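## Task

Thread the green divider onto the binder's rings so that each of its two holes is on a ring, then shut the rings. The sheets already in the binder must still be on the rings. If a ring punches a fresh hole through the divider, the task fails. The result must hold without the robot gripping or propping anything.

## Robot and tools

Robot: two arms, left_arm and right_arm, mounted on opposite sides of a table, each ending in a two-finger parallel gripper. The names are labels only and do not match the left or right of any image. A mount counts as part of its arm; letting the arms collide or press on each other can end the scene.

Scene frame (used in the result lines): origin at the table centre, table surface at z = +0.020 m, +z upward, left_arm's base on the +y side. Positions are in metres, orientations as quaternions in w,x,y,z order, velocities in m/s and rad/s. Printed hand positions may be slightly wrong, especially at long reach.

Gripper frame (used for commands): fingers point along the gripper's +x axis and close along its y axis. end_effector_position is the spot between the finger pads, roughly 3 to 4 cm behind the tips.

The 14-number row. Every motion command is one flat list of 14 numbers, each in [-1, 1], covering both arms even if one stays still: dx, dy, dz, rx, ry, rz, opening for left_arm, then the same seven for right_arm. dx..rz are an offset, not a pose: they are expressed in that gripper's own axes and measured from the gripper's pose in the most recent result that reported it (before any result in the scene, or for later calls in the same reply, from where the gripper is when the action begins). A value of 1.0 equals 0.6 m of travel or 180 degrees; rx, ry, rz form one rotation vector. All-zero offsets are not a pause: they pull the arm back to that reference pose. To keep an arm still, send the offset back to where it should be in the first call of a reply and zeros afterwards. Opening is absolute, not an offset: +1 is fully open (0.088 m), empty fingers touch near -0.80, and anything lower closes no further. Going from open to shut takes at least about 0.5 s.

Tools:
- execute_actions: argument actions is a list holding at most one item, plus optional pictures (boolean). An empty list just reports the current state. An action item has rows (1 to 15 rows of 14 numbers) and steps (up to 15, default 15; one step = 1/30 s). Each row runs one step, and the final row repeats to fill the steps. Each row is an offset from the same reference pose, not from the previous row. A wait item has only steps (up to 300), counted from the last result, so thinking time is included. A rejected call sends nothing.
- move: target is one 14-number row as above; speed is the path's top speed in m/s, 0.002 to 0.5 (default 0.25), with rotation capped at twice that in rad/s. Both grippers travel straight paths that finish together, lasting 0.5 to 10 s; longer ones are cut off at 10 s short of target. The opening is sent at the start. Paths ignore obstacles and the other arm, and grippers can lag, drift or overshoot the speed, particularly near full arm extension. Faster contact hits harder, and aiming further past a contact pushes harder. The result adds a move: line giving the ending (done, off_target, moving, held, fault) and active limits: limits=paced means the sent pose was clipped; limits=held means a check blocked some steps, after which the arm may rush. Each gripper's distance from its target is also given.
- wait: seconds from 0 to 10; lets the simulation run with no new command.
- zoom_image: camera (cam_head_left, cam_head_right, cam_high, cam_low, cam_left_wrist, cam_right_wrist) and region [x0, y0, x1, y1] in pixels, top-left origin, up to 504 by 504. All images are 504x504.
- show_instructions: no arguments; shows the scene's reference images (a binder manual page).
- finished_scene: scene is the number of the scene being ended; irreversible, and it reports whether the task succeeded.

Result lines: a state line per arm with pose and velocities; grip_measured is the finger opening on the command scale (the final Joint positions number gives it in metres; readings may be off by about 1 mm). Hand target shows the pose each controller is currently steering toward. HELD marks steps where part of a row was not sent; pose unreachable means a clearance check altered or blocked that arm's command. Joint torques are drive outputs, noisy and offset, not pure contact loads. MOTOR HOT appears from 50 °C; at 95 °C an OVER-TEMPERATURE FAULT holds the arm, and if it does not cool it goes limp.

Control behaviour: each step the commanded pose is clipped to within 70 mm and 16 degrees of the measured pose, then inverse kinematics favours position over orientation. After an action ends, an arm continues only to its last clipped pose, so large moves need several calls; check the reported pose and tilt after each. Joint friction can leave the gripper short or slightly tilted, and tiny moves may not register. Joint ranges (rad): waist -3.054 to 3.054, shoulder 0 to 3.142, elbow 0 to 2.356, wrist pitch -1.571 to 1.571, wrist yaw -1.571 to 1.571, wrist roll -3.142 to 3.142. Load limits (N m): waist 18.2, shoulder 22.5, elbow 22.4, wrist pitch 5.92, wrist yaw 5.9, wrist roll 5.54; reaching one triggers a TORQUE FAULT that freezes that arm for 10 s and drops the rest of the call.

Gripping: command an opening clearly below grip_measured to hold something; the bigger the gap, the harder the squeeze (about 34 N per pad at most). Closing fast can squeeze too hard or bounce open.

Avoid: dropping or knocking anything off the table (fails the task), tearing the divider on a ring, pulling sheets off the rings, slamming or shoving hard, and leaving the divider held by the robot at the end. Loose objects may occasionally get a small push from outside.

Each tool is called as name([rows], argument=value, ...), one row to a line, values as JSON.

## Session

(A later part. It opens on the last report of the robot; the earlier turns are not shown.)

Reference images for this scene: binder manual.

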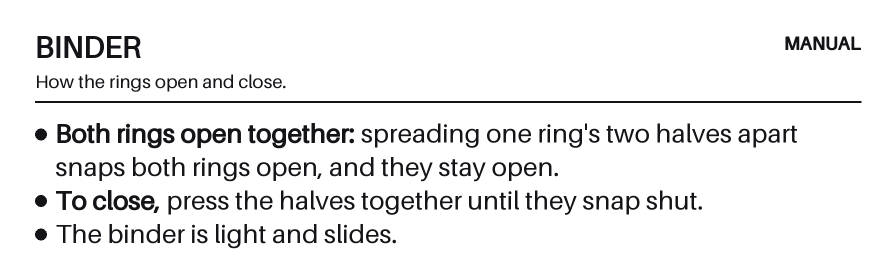

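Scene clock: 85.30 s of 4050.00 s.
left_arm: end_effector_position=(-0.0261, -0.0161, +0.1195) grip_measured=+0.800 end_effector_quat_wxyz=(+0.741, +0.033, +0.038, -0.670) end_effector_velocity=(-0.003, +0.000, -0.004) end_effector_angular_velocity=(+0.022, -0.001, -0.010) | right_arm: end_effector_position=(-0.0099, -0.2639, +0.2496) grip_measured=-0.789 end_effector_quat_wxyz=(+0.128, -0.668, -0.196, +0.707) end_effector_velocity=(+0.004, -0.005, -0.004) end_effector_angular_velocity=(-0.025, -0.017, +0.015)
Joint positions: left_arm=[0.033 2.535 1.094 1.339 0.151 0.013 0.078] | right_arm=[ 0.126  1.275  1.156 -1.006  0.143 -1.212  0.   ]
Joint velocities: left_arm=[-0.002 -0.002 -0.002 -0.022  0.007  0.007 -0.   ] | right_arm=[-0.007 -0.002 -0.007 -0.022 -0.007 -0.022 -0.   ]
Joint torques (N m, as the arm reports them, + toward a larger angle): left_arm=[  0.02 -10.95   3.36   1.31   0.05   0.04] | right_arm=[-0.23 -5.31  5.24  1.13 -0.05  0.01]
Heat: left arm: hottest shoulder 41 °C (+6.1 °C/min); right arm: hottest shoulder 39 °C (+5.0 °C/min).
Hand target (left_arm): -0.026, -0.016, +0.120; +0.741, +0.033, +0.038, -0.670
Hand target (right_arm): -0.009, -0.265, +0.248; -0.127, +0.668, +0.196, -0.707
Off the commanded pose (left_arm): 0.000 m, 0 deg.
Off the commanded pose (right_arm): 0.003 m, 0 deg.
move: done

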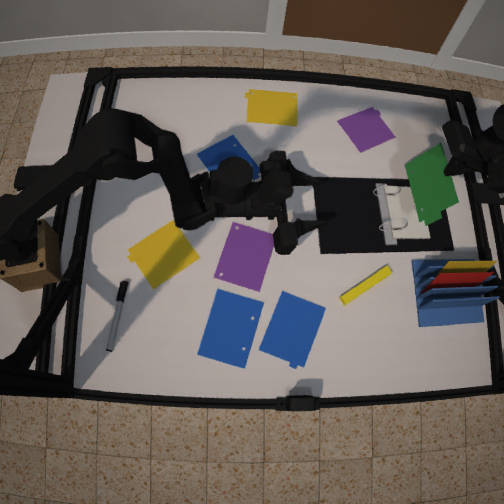

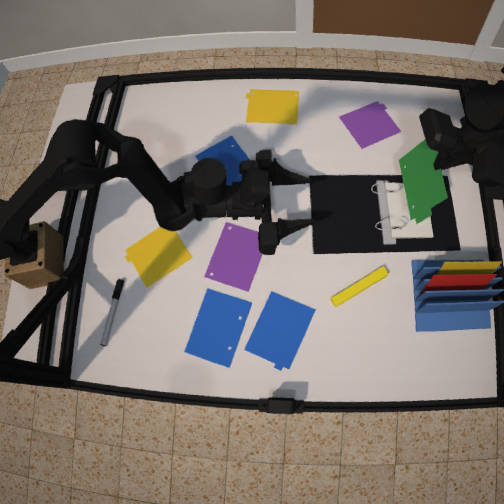

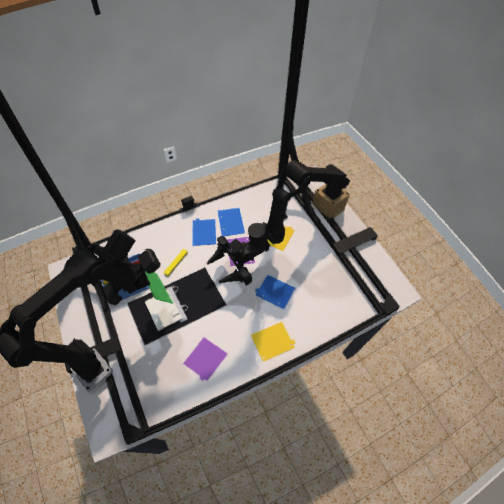

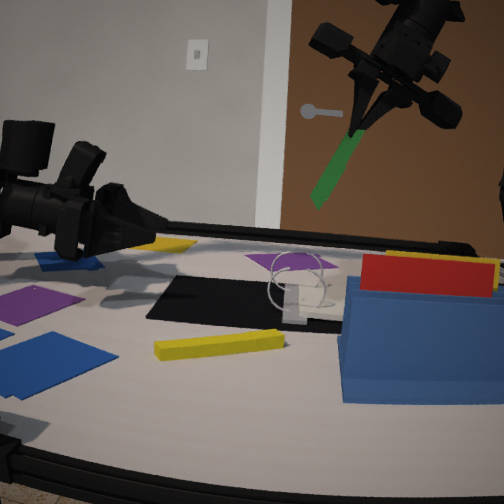

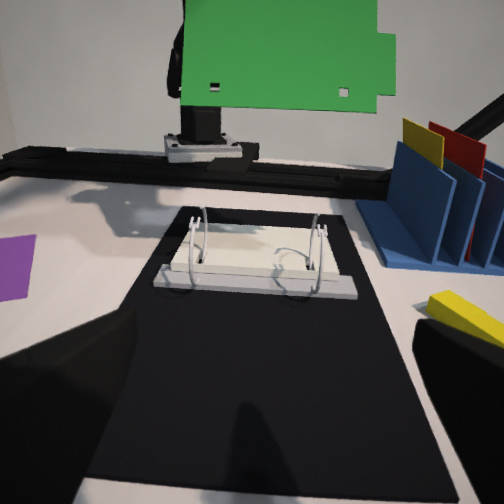

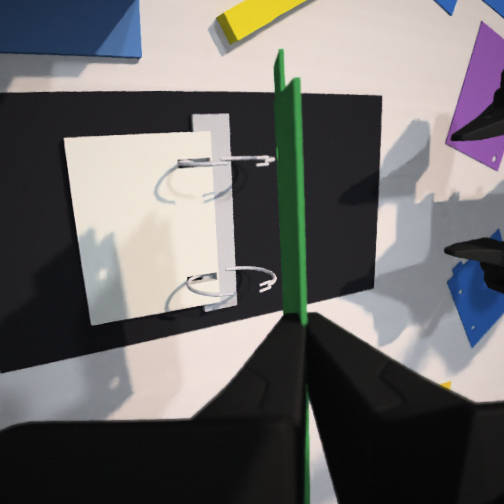

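move(target=[0,0,0,0,0,0,0.8,0.075,0.027,-0.012,0,0.009,0,-0.95], speed=0.1)

zoom_image(camera="cam_low", region=[240,200,380,340])

Scene clock: 93.77 s of 4050.00 s.
left_arm: end_effector_position=(-0.0262, -0.0159, +0.1191) grip_measured=+0.800 end_effector_quat_wxyz=(+0.741, +0.033, +0.039, -0.670) end_effector_velocity=(-0.003, -0.002, -0.000) end_effector_angular_velocity=(+0.013, -0.005, -0.001) | right_arm: end_effector_position=(-0.0064, -0.2565, +0.2065) grip_measured=-0.789 end_effector_quat_wxyz=(+0.135, -0.674, -0.198, +0.699) end_effector_velocity=(-0.001, -0.002, -0.002) end_effector_angular_velocity=(-0.013, -0.003, +0.012)
Joint positions: left_arm=[0.033 2.536 1.094 1.339 0.151 0.013 0.078] | right_arm=[ 0.112  1.287  0.989 -0.822  0.16  -1.222  0.   ]
Joint velocities: left_arm=[-0.007 -0.007  0.002 -0.022 -0.007  0.007 -0.   ] | right_arm=[ 0.002  0.002 -0.002 -0.007 -0.007 -0.007 -0.   ]
Joint torques (N m, as the arm reports them, + toward a larger angle): left_arm=[ -0.03 -10.94   3.39   1.32   0.06   0.05] | right_arm=[-0.1  -3.99  5.34  1.17  0.07 -0.04]
Heat: left arm: hottest shoulder 42 °C (+6.1 °C/min); right arm: hottest shoulder 38 °C (+2.0 °C/min).
Hand target (left_arm): -0.026, -0.016, +0.119; +0.741, +0.033, +0.039, -0.670
Hand target (right_arm): -0.005, -0.257, +0.202; -0.131, +0.678, +0.194, -0.697
Off the commanded pose (left_arm): 0.000 m, 0 deg.
Off the commanded pose (right_arm): 0.005 m, 1 deg.
move: done

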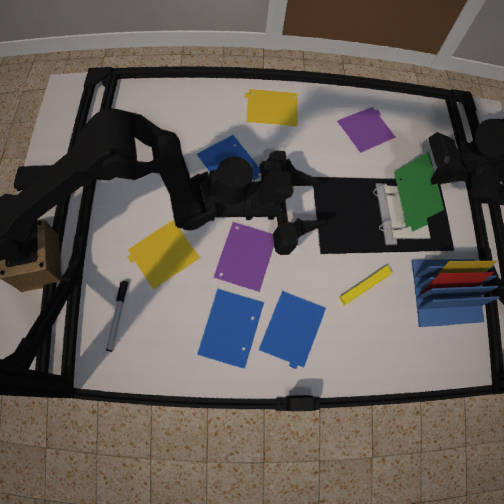

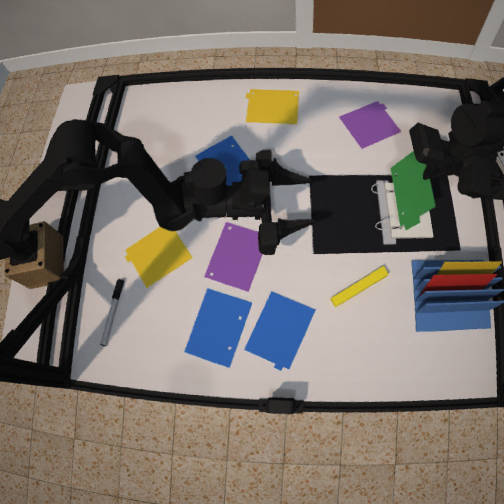

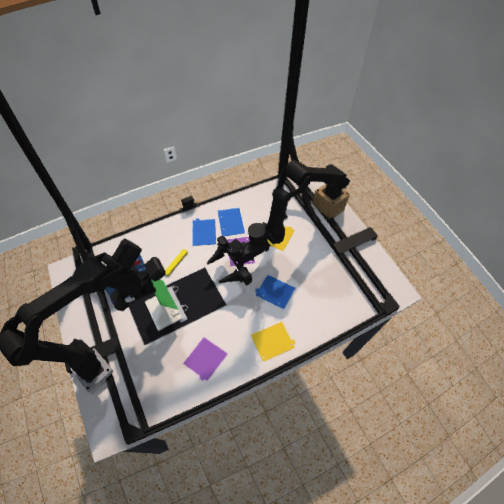

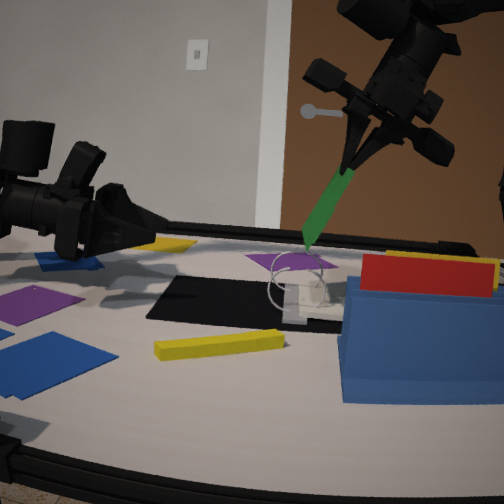

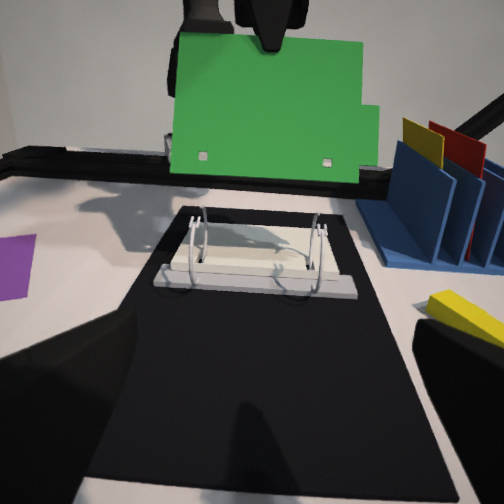

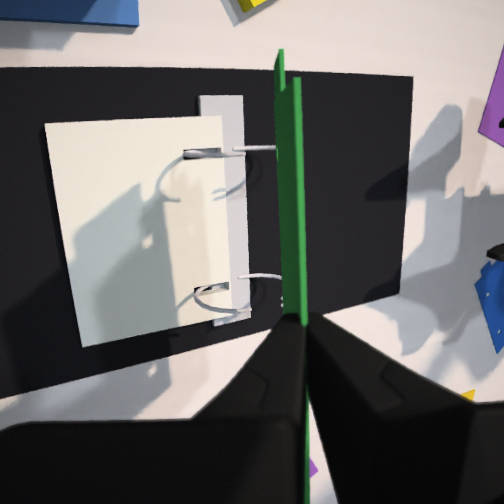

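Region (240, 200, 380, 340) of cam_low's 504x504 image, scaled by 3.600, with more detail than that image has.

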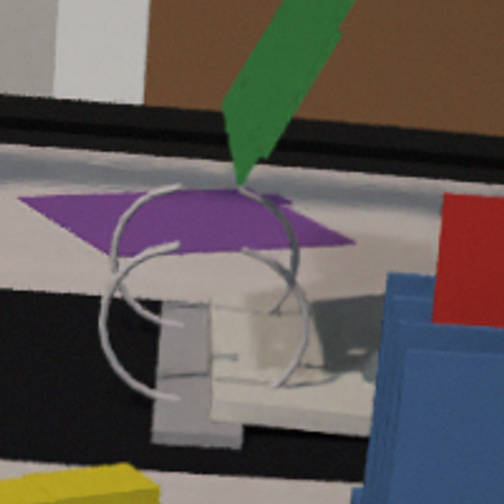

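move(target=[0,0,0,0,0,0,0.8,0.04,0.017,-0.004,0,0,0.004,-0.95], speed=0.05)

zoom_image(camera="cam_low", region=[240,200,380,340])

zoom_image(camera="cam_left_wrist", region=[160,150,370,270])

Scene clock: 99.33 s of 4050.00 s.
left_arm: end_effector_position=(-0.0262, -0.0159, +0.1189) grip_measured=+0.800 end_effector_quat_wxyz=(+0.741, +0.033, +0.039, -0.670) end_effector_velocity=(-0.003, +0.001, -0.007) end_effector_angular_velocity=(+0.025, +0.013, +0.001) | right_arm: end_effector_position=(-0.0058, -0.2528, +0.1854) grip_measured=-0.789 end_effector_quat_wxyz=(+0.136, -0.672, -0.198, +0.701) end_effector_velocity=(+0.002, -0.003, -0.002) end_effector_angular_velocity=(-0.008, -0.015, +0.006)
Joint positions: left_arm=[0.033 2.536 1.094 1.339 0.151 0.013 0.078] | right_arm=[ 0.101  1.305  0.918 -0.728  0.151 -1.231  0.   ]
Joint velocities: left_arm=[-0.007  0.002 -0.002 -0.022 -0.007 -0.007 -0.   ] | right_arm=[ 0.002 -0.002 -0.007 -0.007  0.007 -0.007 -0.   ]
Joint torques (N m, as the arm reports them, + toward a larger angle): left_arm=[ -0.01 -10.9    3.36   1.31   0.06   0.05] | right_arm=[-0.21 -3.92  5.28  1.09 -0.03  0.01]
Heat: left arm: hottest shoulder 42 °C (+5.1 °C/min); right arm: hottest shoulder 37 °C (-1.0 °C/min).
Hand target (left_arm): -0.026, -0.016, +0.119; +0.741, +0.033, +0.039, -0.670
Hand target (right_arm): -0.005, -0.254, +0.180; -0.130, +0.675, +0.194, -0.700
Off the commanded pose (left_arm): 0.000 m, 0 deg.
Off the commanded pose (right_arm): 0.005 m, 1 deg.
move: done

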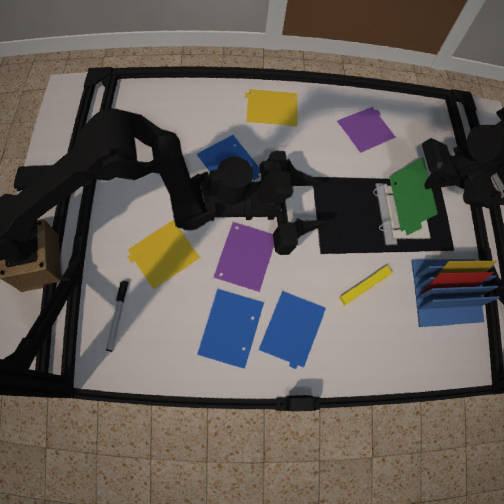

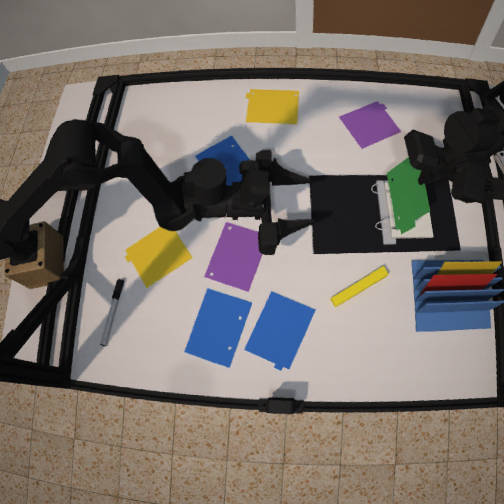

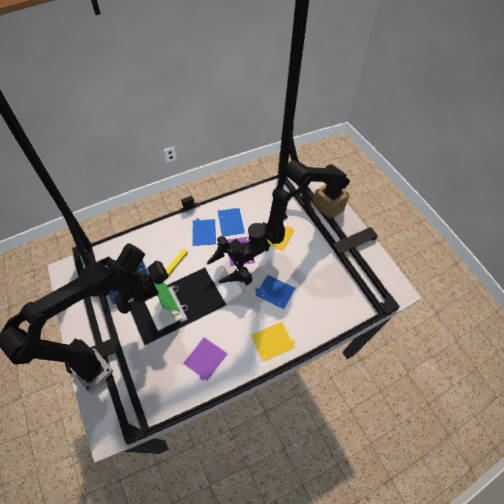

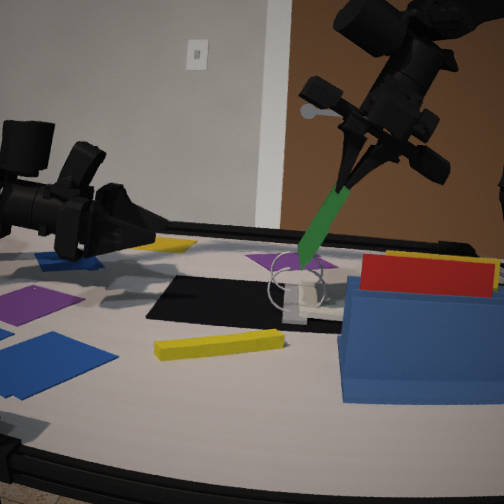

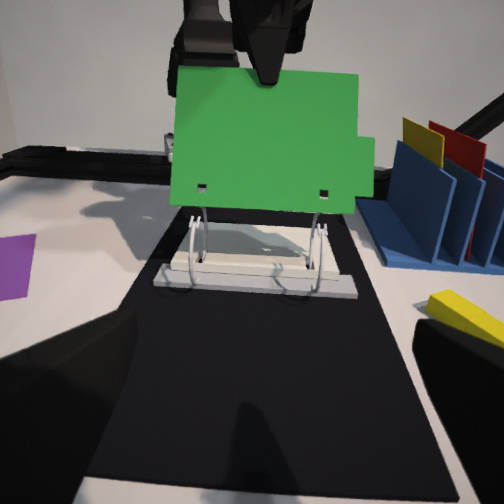

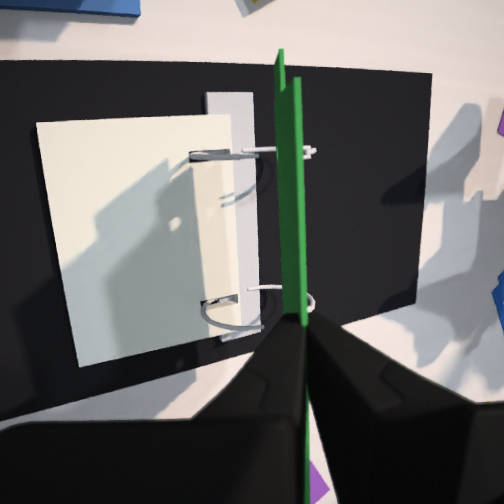

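Region (240, 200, 380, 340) of cam_low's 504x504 image, scaled by 3.600, with more detail than that image has.

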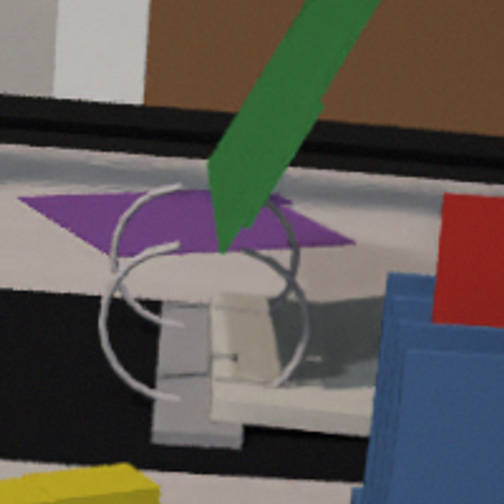

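Region (160, 150, 370, 270) of cam_left_wrist's 504x504 image, scaled by 2.400, with more detail than that image has; it fills the top 288 rows of this view, and the rest is white.

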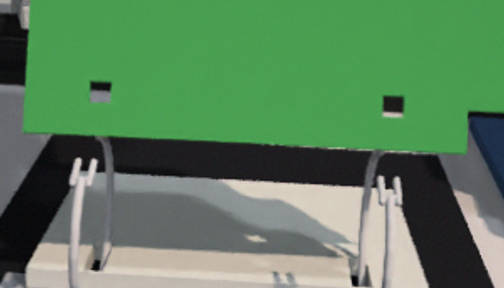

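move(target=[0,0,0,0,0,0,0.8,0.027,0.011,-0.005,0.009,0.003,0.005,-0.95], speed=0.04)

zoom_image(camera="cam_low", region=[240,200,380,340])

zoom_image(camera="cam_left_wrist", region=[160,150,370,270])

Scene clock: 104.40 s of 4050.00 s.
left_arm: end_effector_position=(-0.0262, -0.0159, +0.1189) grip_measured=+0.800 end_effector_quat_wxyz=(+0.741, +0.033, +0.039, -0.670) end_effector_velocity=(-0.001, +0.001, +0.001) end_effector_angular_velocity=(-0.004, +0.020, +0.007) | right_arm: end_effector_position=(-0.0048, -0.2493, +0.1733) grip_measured=-0.789 end_effector_quat_wxyz=(+0.144, -0.672, -0.188, +0.702) end_effector_velocity=(-0.001, +0.001, +0.002) end_effector_angular_velocity=(+0.008, +0.008, +0.007)
Joint positions: left_arm=[0.033 2.536 1.094 1.339 0.151 0.013 0.078] | right_arm=[ 0.092  1.327  0.885 -0.675  0.151 -1.213  0.   ]
Joint velocities: left_arm=[-0.002 -0.002 -0.007  0.007 -0.007 -0.022 -0.   ] | right_arm=[-0.002 -0.007 -0.002  0.007 -0.007 -0.007  0.   ]
Joint torques (N m, as the arm reports them, + toward a larger angle): left_arm=[  0.   -10.97   3.36   1.31   0.07   0.04] | right_arm=[-0.14 -3.99  5.23  1.09  0.    0.05]
Heat: left arm: hottest shoulder 42 °C (+5.1 °C/min); right arm: hottest shoulder 37 °C (-2.0 °C/min).
Hand target (left_arm): -0.026, -0.016, +0.119; +0.741, +0.033, +0.039, -0.670
Hand target (right_arm): -0.003, -0.251, +0.168; -0.141, +0.675, +0.182, -0.701
Off the commanded pose (left_arm): 0.000 m, 0 deg.
Off the commanded pose (right_arm): 0.006 m, 1 deg.
move: done

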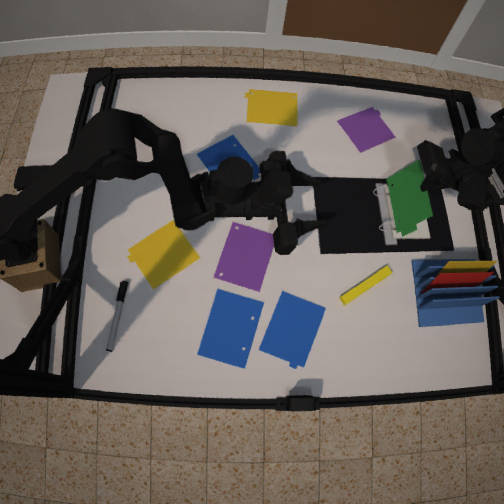

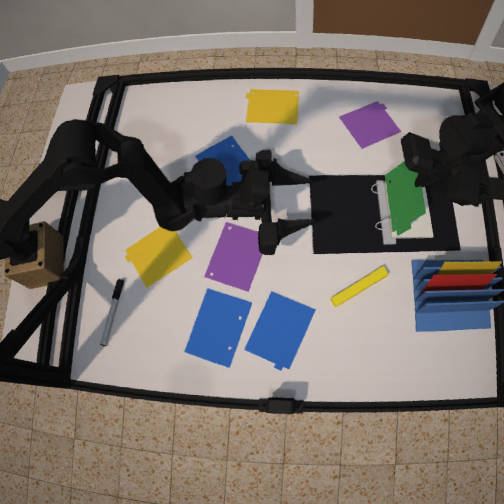

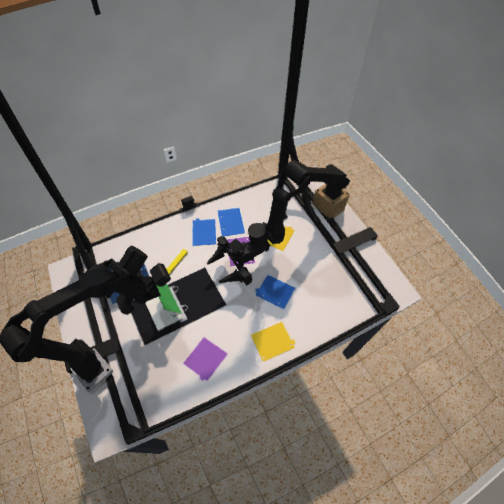

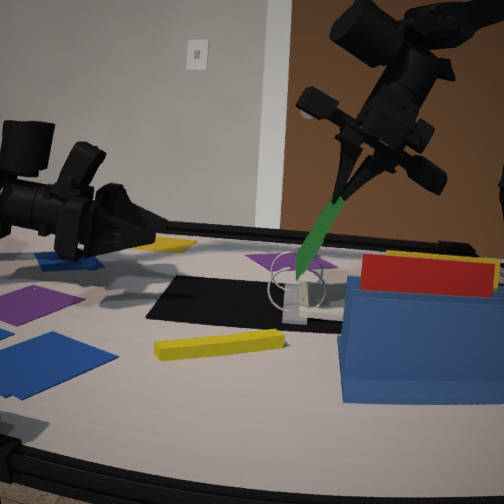

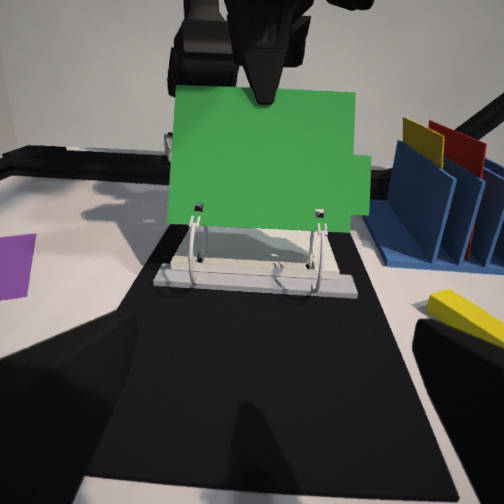

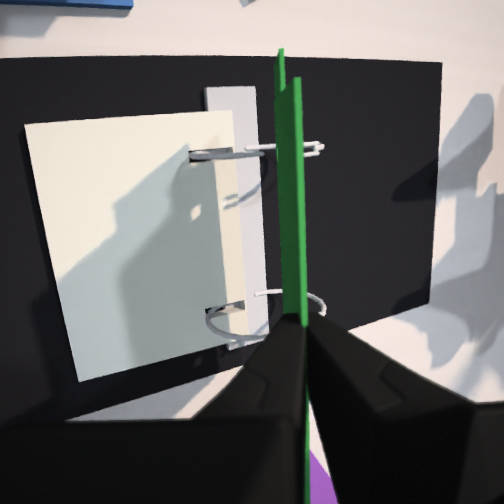

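Region (240, 200, 380, 340) of cam_low's 504x504 image, scaled by 3.600, with more detail than that image has.

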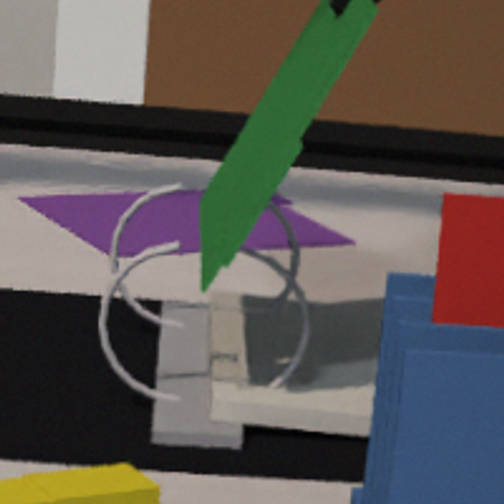

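Region (160, 150, 370, 270) of cam_left_wrist's 504x504 image, scaled by 2.400, with more detail than that image has; it fills the top 288 rows of this view, and the rest is white.

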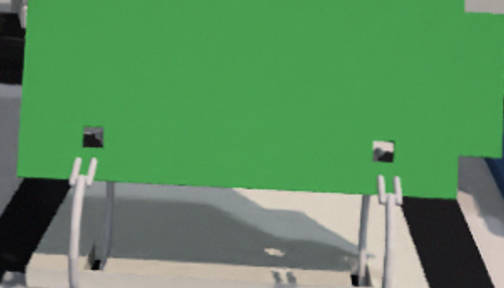

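Nicely aligned. A half step closer.

move(target=[0,0,0,0,0,0,0.8,-0.001,0.006,0.001,0,0,0.006,-0.95], speed=0.01)

zoom_image(camera="cam_low", region=[260,220,350,310])

zoom_image(camera="cam_left_wrist", region=[180,180,340,250])

Scene clock: 112.13 s of 4050.00 s.
left_arm: end_effector_position=(-0.0262, -0.0159, +0.1187) grip_measured=+0.800 end_effector_quat_wxyz=(+0.741, +0.033, +0.039, -0.670) end_effector_velocity=(-0.003, +0.000, -0.004) end_effector_angular_velocity=(+0.021, +0.012, +0.001) | right_arm: end_effector_position=(-0.0038, -0.2533, +0.1709) grip_measured=-0.789 end_effector_quat_wxyz=(+0.137, -0.675, -0.181, +0.702) end_effector_velocity=(-0.001, -0.003, -0.001) end_effector_angular_velocity=(-0.010, +0.006, -0.001)
Joint positions: left_arm=[0.033 2.536 1.094 1.339 0.151 0.013 0.078] | right_arm=[ 0.093  1.327  0.884 -0.695  0.148 -1.209  0.   ]
Joint velocities: left_arm=[-0.007 -0.002 -0.002 -0.022 -0.007 -0.007  0.   ] | right_arm=[ 0.002 -0.002 -0.002 -0.007 -0.007  0.007  0.   ]
Joint torques (N m, as the arm reports them, + toward a larger angle): left_arm=[  0.01 -10.93   3.35   1.31   0.05   0.05] | right_arm=[ 0.23 -4.73  6.83  0.91 -0.01  0.13]
Heat: left arm: hottest shoulder 43 °C (+5.0 °C/min); right arm: hottest shoulder 36 °C (-3.0 °C/min).
Hand target (left_arm): -0.026, -0.016, +0.119; +0.741, +0.033, +0.039, -0.670
Hand target (right_arm): -0.005, -0.253, +0.172; -0.138, +0.673, +0.182, -0.703
Off the commanded pose (left_arm): 0.000 m, 0 deg.
Off the commanded pose (right_arm): 0.002 m, 0 deg.
move: done

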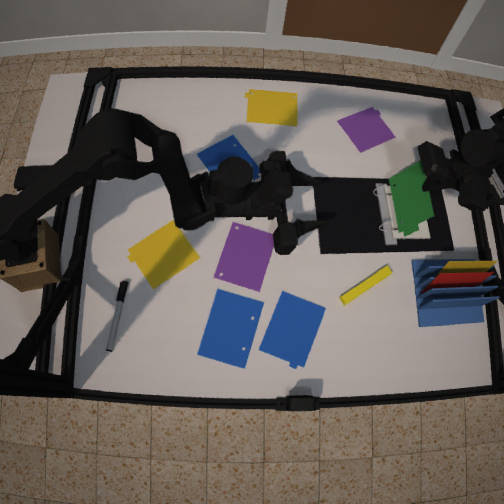

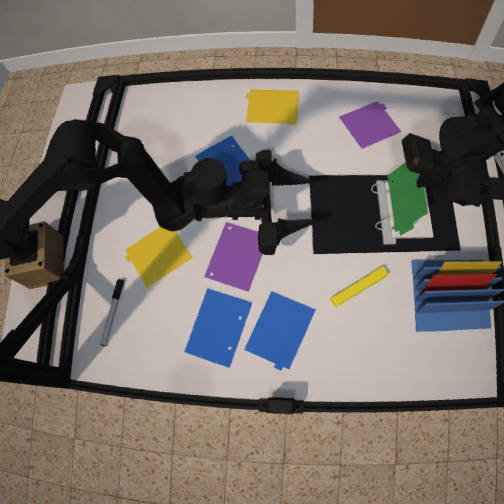

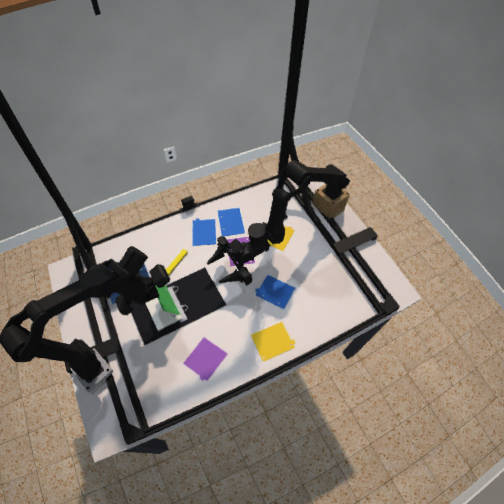

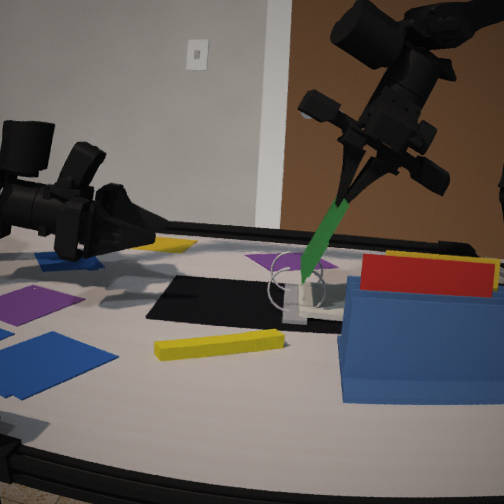

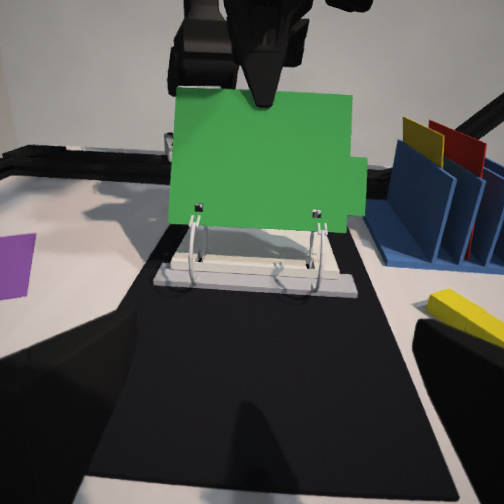

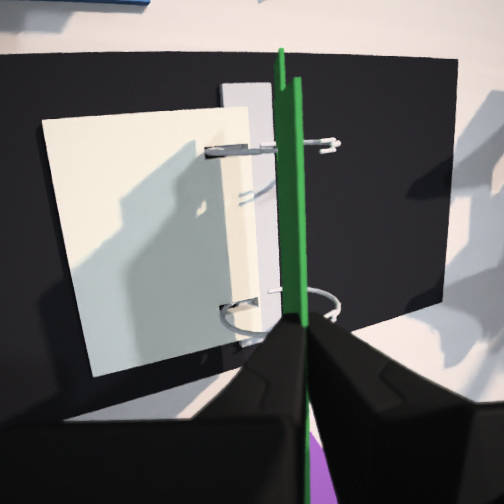

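Region (260, 220, 350, 310) of cam_low's 504x504 image, scaled by 5.600, with more detail than that image has.

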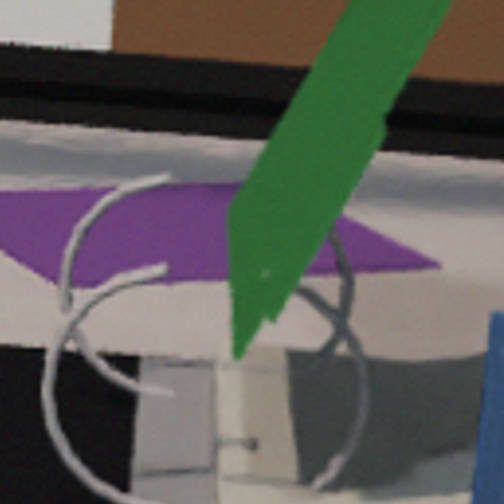

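Region (180, 180, 340, 250) of cam_left_wrist's 504x504 image, scaled by 3.150, with more detail than that image has; it fills the top 220 rows of this view, and the rest is white.

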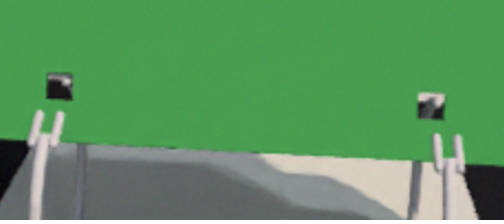

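The tips are entering the holes, slightly right of centre. I'll shift +z and continue.

move(target=[0,0,0,0,0,0,0.8,-0.001,0.006,0.005,0,0,0.006,-0.95], speed=0.01)

zoom_image(camera="cam_low", region=[260,220,350,310])

zoom_image(camera="cam_left_wrist", region=[180,180,340,250])

Scene clock: 124.53 s of 4050.00 s.
left_arm: end_effector_position=(-0.0262, -0.0157, +0.1184) grip_measured=+0.800 end_effector_quat_wxyz=(+0.741, +0.034, +0.039, -0.670) end_effector_velocity=(+0.002, -0.000, -0.002) end_effector_angular_velocity=(+0.007, +0.007, +0.020) | right_arm: end_effector_position=(-0.0051, -0.2579, +0.1694) grip_measured=-0.789 end_effector_quat_wxyz=(+0.131, -0.677, -0.175, +0.703) end_effector_velocity=(+0.005, -0.000, -0.002) end_effector_angular_velocity=(-0.001, -0.027, -0.005)
Joint positions: left_arm=[0.033 2.537 1.093 1.339 0.151 0.013 0.078] | right_arm=[ 0.104  1.327  0.885 -0.715  0.148 -1.196  0.   ]
Joint velocities: left_arm=[-0.002  0.002  0.002 -0.007 -0.022 -0.007 -0.   ] | right_arm=[-0.002  0.002 -0.002 -0.007  0.022 -0.007 -0.   ]
Joint torques (N m, as the arm reports them, + toward a larger angle): left_arm=[ -0.01 -10.96   3.35   1.33   0.05   0.05] | right_arm=[ 0.25 -4.16  7.04  0.9   0.01  0.16]
Heat: left arm: hottest shoulder 43 °C (+4.0 °C/min); right arm: hottest shoulder 35 °C (-4.0 °C/min).
Hand target (left_arm): -0.026, -0.016, +0.119; +0.741, +0.033, +0.039, -0.670
Hand target (right_arm): -0.007, -0.257, +0.170; -0.131, +0.677, +0.175, -0.703
Off the commanded pose (left_arm): 0.000 m, 0 deg.
Off the commanded pose (right_arm): 0.002 m, 0 deg.
move: done

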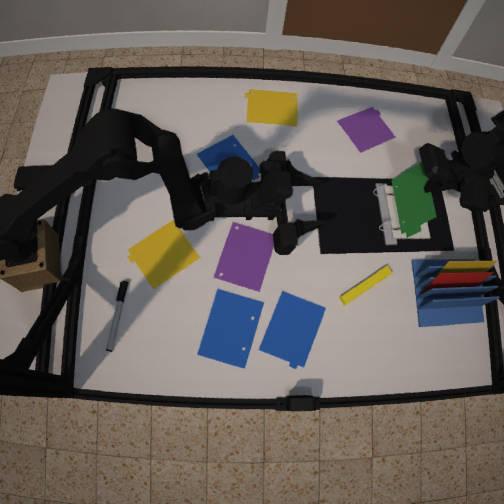

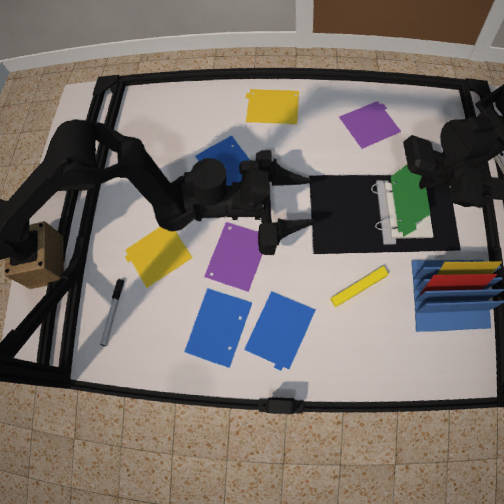

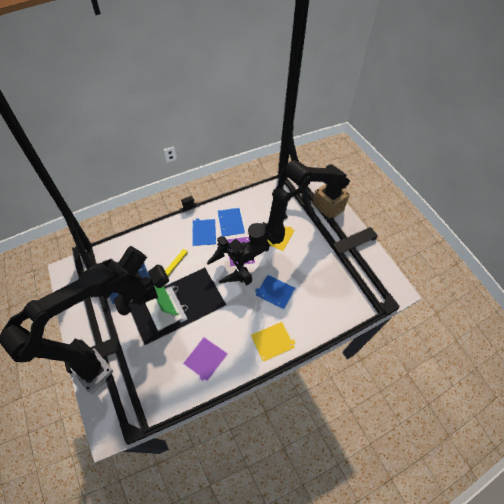

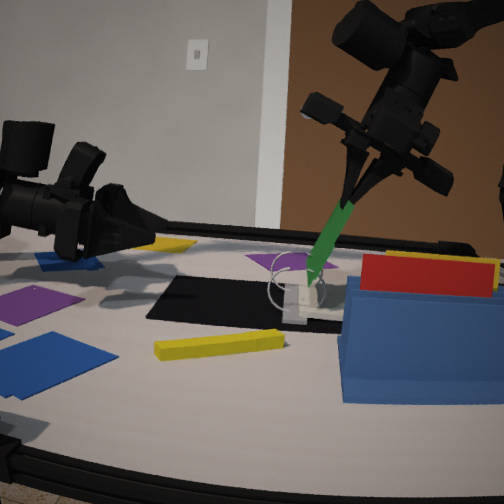

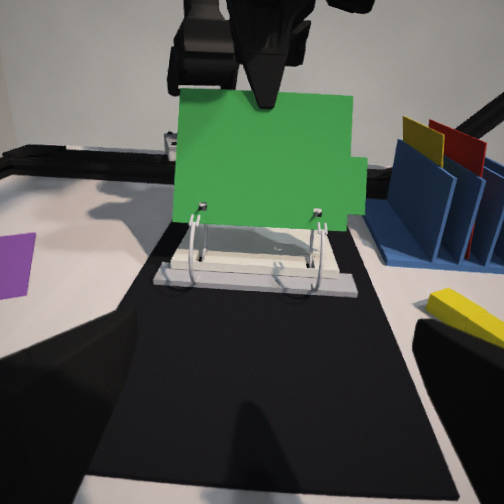

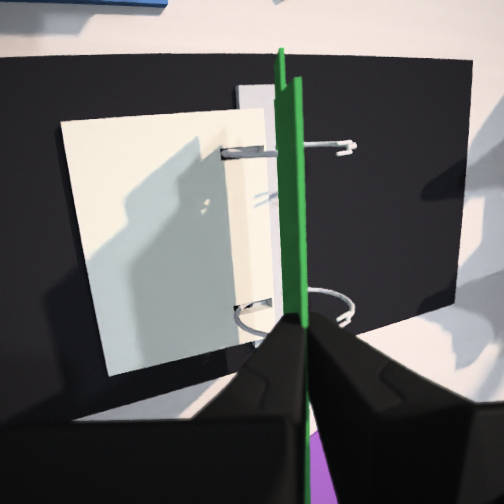

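Region (260, 220, 350, 310) of cam_low's 504x504 image, scaled by 5.600, with more detail than that image has.

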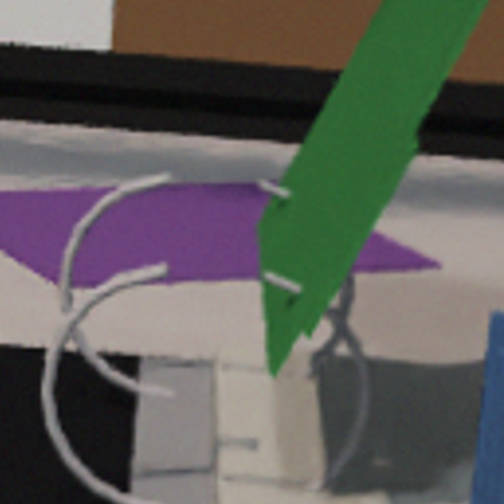

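Region (180, 180, 340, 250) of cam_left_wrist's 504x504 image, scaled by 3.150, with more detail than that image has; it fills the top 220 rows of this view, and the rest is white.

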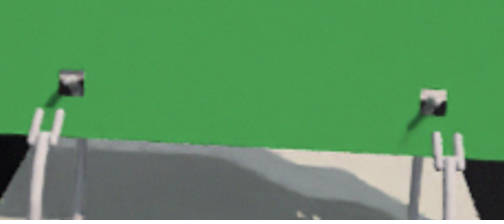

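execute_actions([
  {"rows":[[0,0,0,0,0,0,0.8,0,0,0,0,0,0,-0.7],[0,0,0,0,0,0,0.8,0,0,0,0,0,0,-0.6],[0,0,0,0,0,0,0.8,0,0,0,0,0,0,-0.5]],"steps":8},
], pictures=false)

move(target=[-0.12,0,0.05,0,0,0,0.8,0.022,0.075,0,0,0,-0.11,-0.5], speed=0.1)

Scene clock: 128.97 s of 4050.00 s.
left_arm: end_effector_position=(-0.0262, -0.0157, +0.1182) grip_measured=+0.800 end_effector_quat_wxyz=(+0.741, +0.034, +0.040, -0.670) end_effector_velocity=(-0.005, +0.001, -0.003) end_effector_angular_velocity=(+0.009, +0.026, -0.012) | right_arm: end_effector_position=(-0.0051, -0.2581, +0.1692) grip_measured=-0.524 end_effector_quat_wxyz=(+0.131, -0.677, -0.175, +0.703) end_effector_velocity=(+0.001, -0.002, +0.000) end_effector_angular_velocity=(-0.005, +0.002, +0.007)
Joint positions: left_arm=[0.033 2.537 1.093 1.339 0.151 0.013 0.078] | right_arm=[ 0.105  1.328  0.885 -0.716  0.148 -1.196  0.013]
Joint velocities: left_arm=[-0.007 -0.002 -0.007 -0.007  0.007 -0.022  0.   ] | right_arm=[-0.002 -0.007 -0.002 -0.007 -0.007 -0.007  0.014]
Joint torques (N m, as the arm reports them, + toward a larger angle): left_arm=[  0.01 -10.95   3.37   1.31   0.06   0.04] | right_arm=[-0.01 -4.81  6.22  0.99  0.04  0.05]
Heat: left arm: hottest shoulder 43 °C (+3.0 °C/min); right arm: hottest shoulder 35 °C (-4.0 °C/min).
Hand target (left_arm): -0.026, -0.016, +0.118; +0.741, +0.034, +0.039, -0.670
Hand target (right_arm): -0.005, -0.258, +0.169; -0.131, +0.677, +0.175, -0.703
Off the commanded pose (left_arm): 0.000 m, 0 deg.
Off the commanded pose (right_arm): 0.000 m, 0 deg.
Steps of this call (steps 1 to 125: nothing new was sent; steps 126 to 133: all 8 steps of this action). Readings (end_effector_position):
126: left_arm (-0.0262, -0.0157, +0.1182) | right_arm (-0.0051, -0.2581, +0.1692)
127: left_arm (-0.0262, -0.0157, +0.1182) | right_arm (-0.0051, -0.2581, +0.1692)
129: left_arm (-0.0262, -0.0157, +0.1182) | right_arm (-0.0052, -0.2581, +0.1692)
133: the state above

Scene clock: 131.33 s of 4050.00 s.
left_arm: end_effector_position=(-0.0333, +0.0509, +0.1507) grip_measured=+0.800 end_effector_quat_wxyz=(+0.741, +0.035, +0.045, -0.669) end_effector_velocity=(-0.001, +0.003, -0.007) end_effector_angular_velocity=(+0.031, +0.001, +0.004) | right_arm: end_effector_position=(-0.0043, -0.2906, +0.1390) grip_measured=-0.500 end_effector_quat_wxyz=(+0.249, -0.638, -0.290, +0.669) end_effector_velocity=(+0.001, -0.004, -0.005) end_effector_angular_velocity=(-0.017, -0.001, +0.002)
Joint positions: left_arm=[0.062 2.317 0.757 1.444 0.178 0.013 0.078] | right_arm=[ 0.295  1.045  0.427 -0.257  0.391 -1.117  0.015]
Joint velocities: left_arm=[-0.002 -0.002 -0.012 -0.022 -0.007  0.007 -0.   ] | right_arm=[ 0.002 -0.002 -0.012 -0.007 -0.007  0.007 -0.   ]
Joint torques (N m, as the arm reports them, + toward a larger angle): left_arm=[  0.33 -10.88   2.01   1.54   0.22   0.16] | right_arm=[ 0.24 -3.67  5.16  1.54  0.24  0.13]
Heat: left arm: hottest shoulder 44 °C (+4.1 °C/min); right arm: hottest shoulder 35 °C (-4.1 °C/min).
Hand target (left_arm): -0.033, +0.052, +0.156; +0.741, +0.034, +0.039, -0.670
Hand target (right_arm): -0.003, -0.292, +0.137; -0.249, +0.638, +0.290, -0.668
Off the commanded pose (left_arm): 0.005 m, 1 deg.
Off the commanded pose (right_arm): 0.003 m, 0 deg.
move: done

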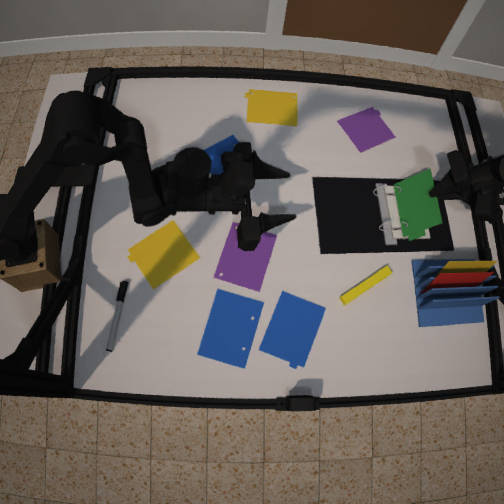

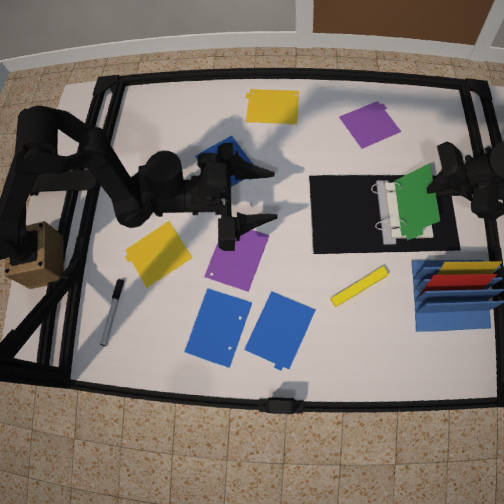

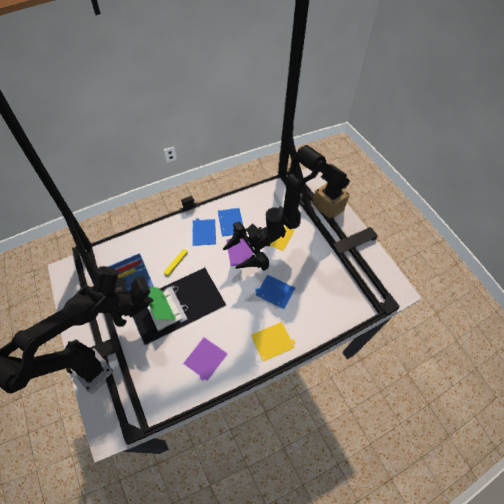

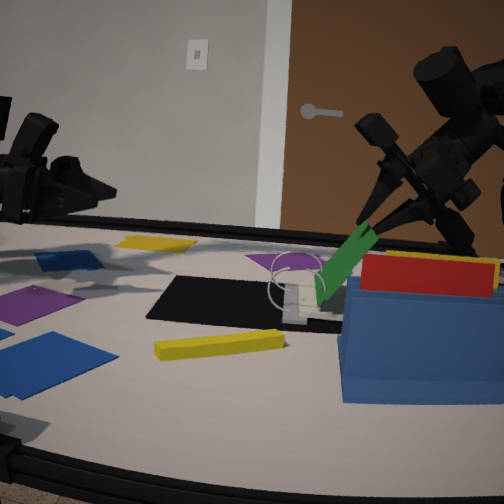

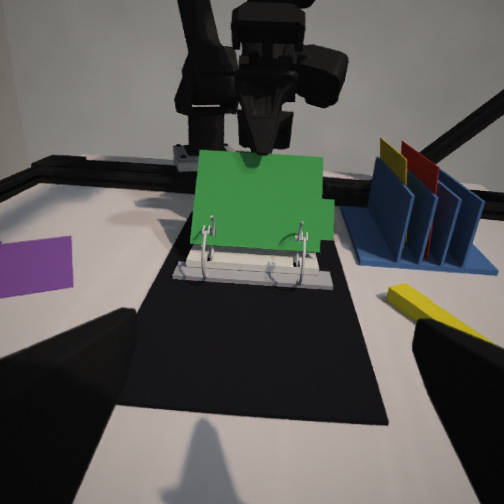

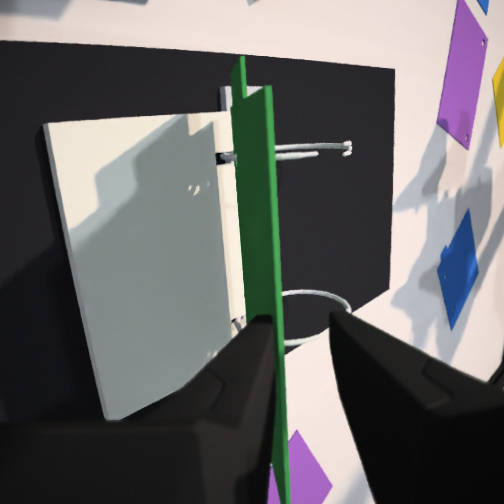

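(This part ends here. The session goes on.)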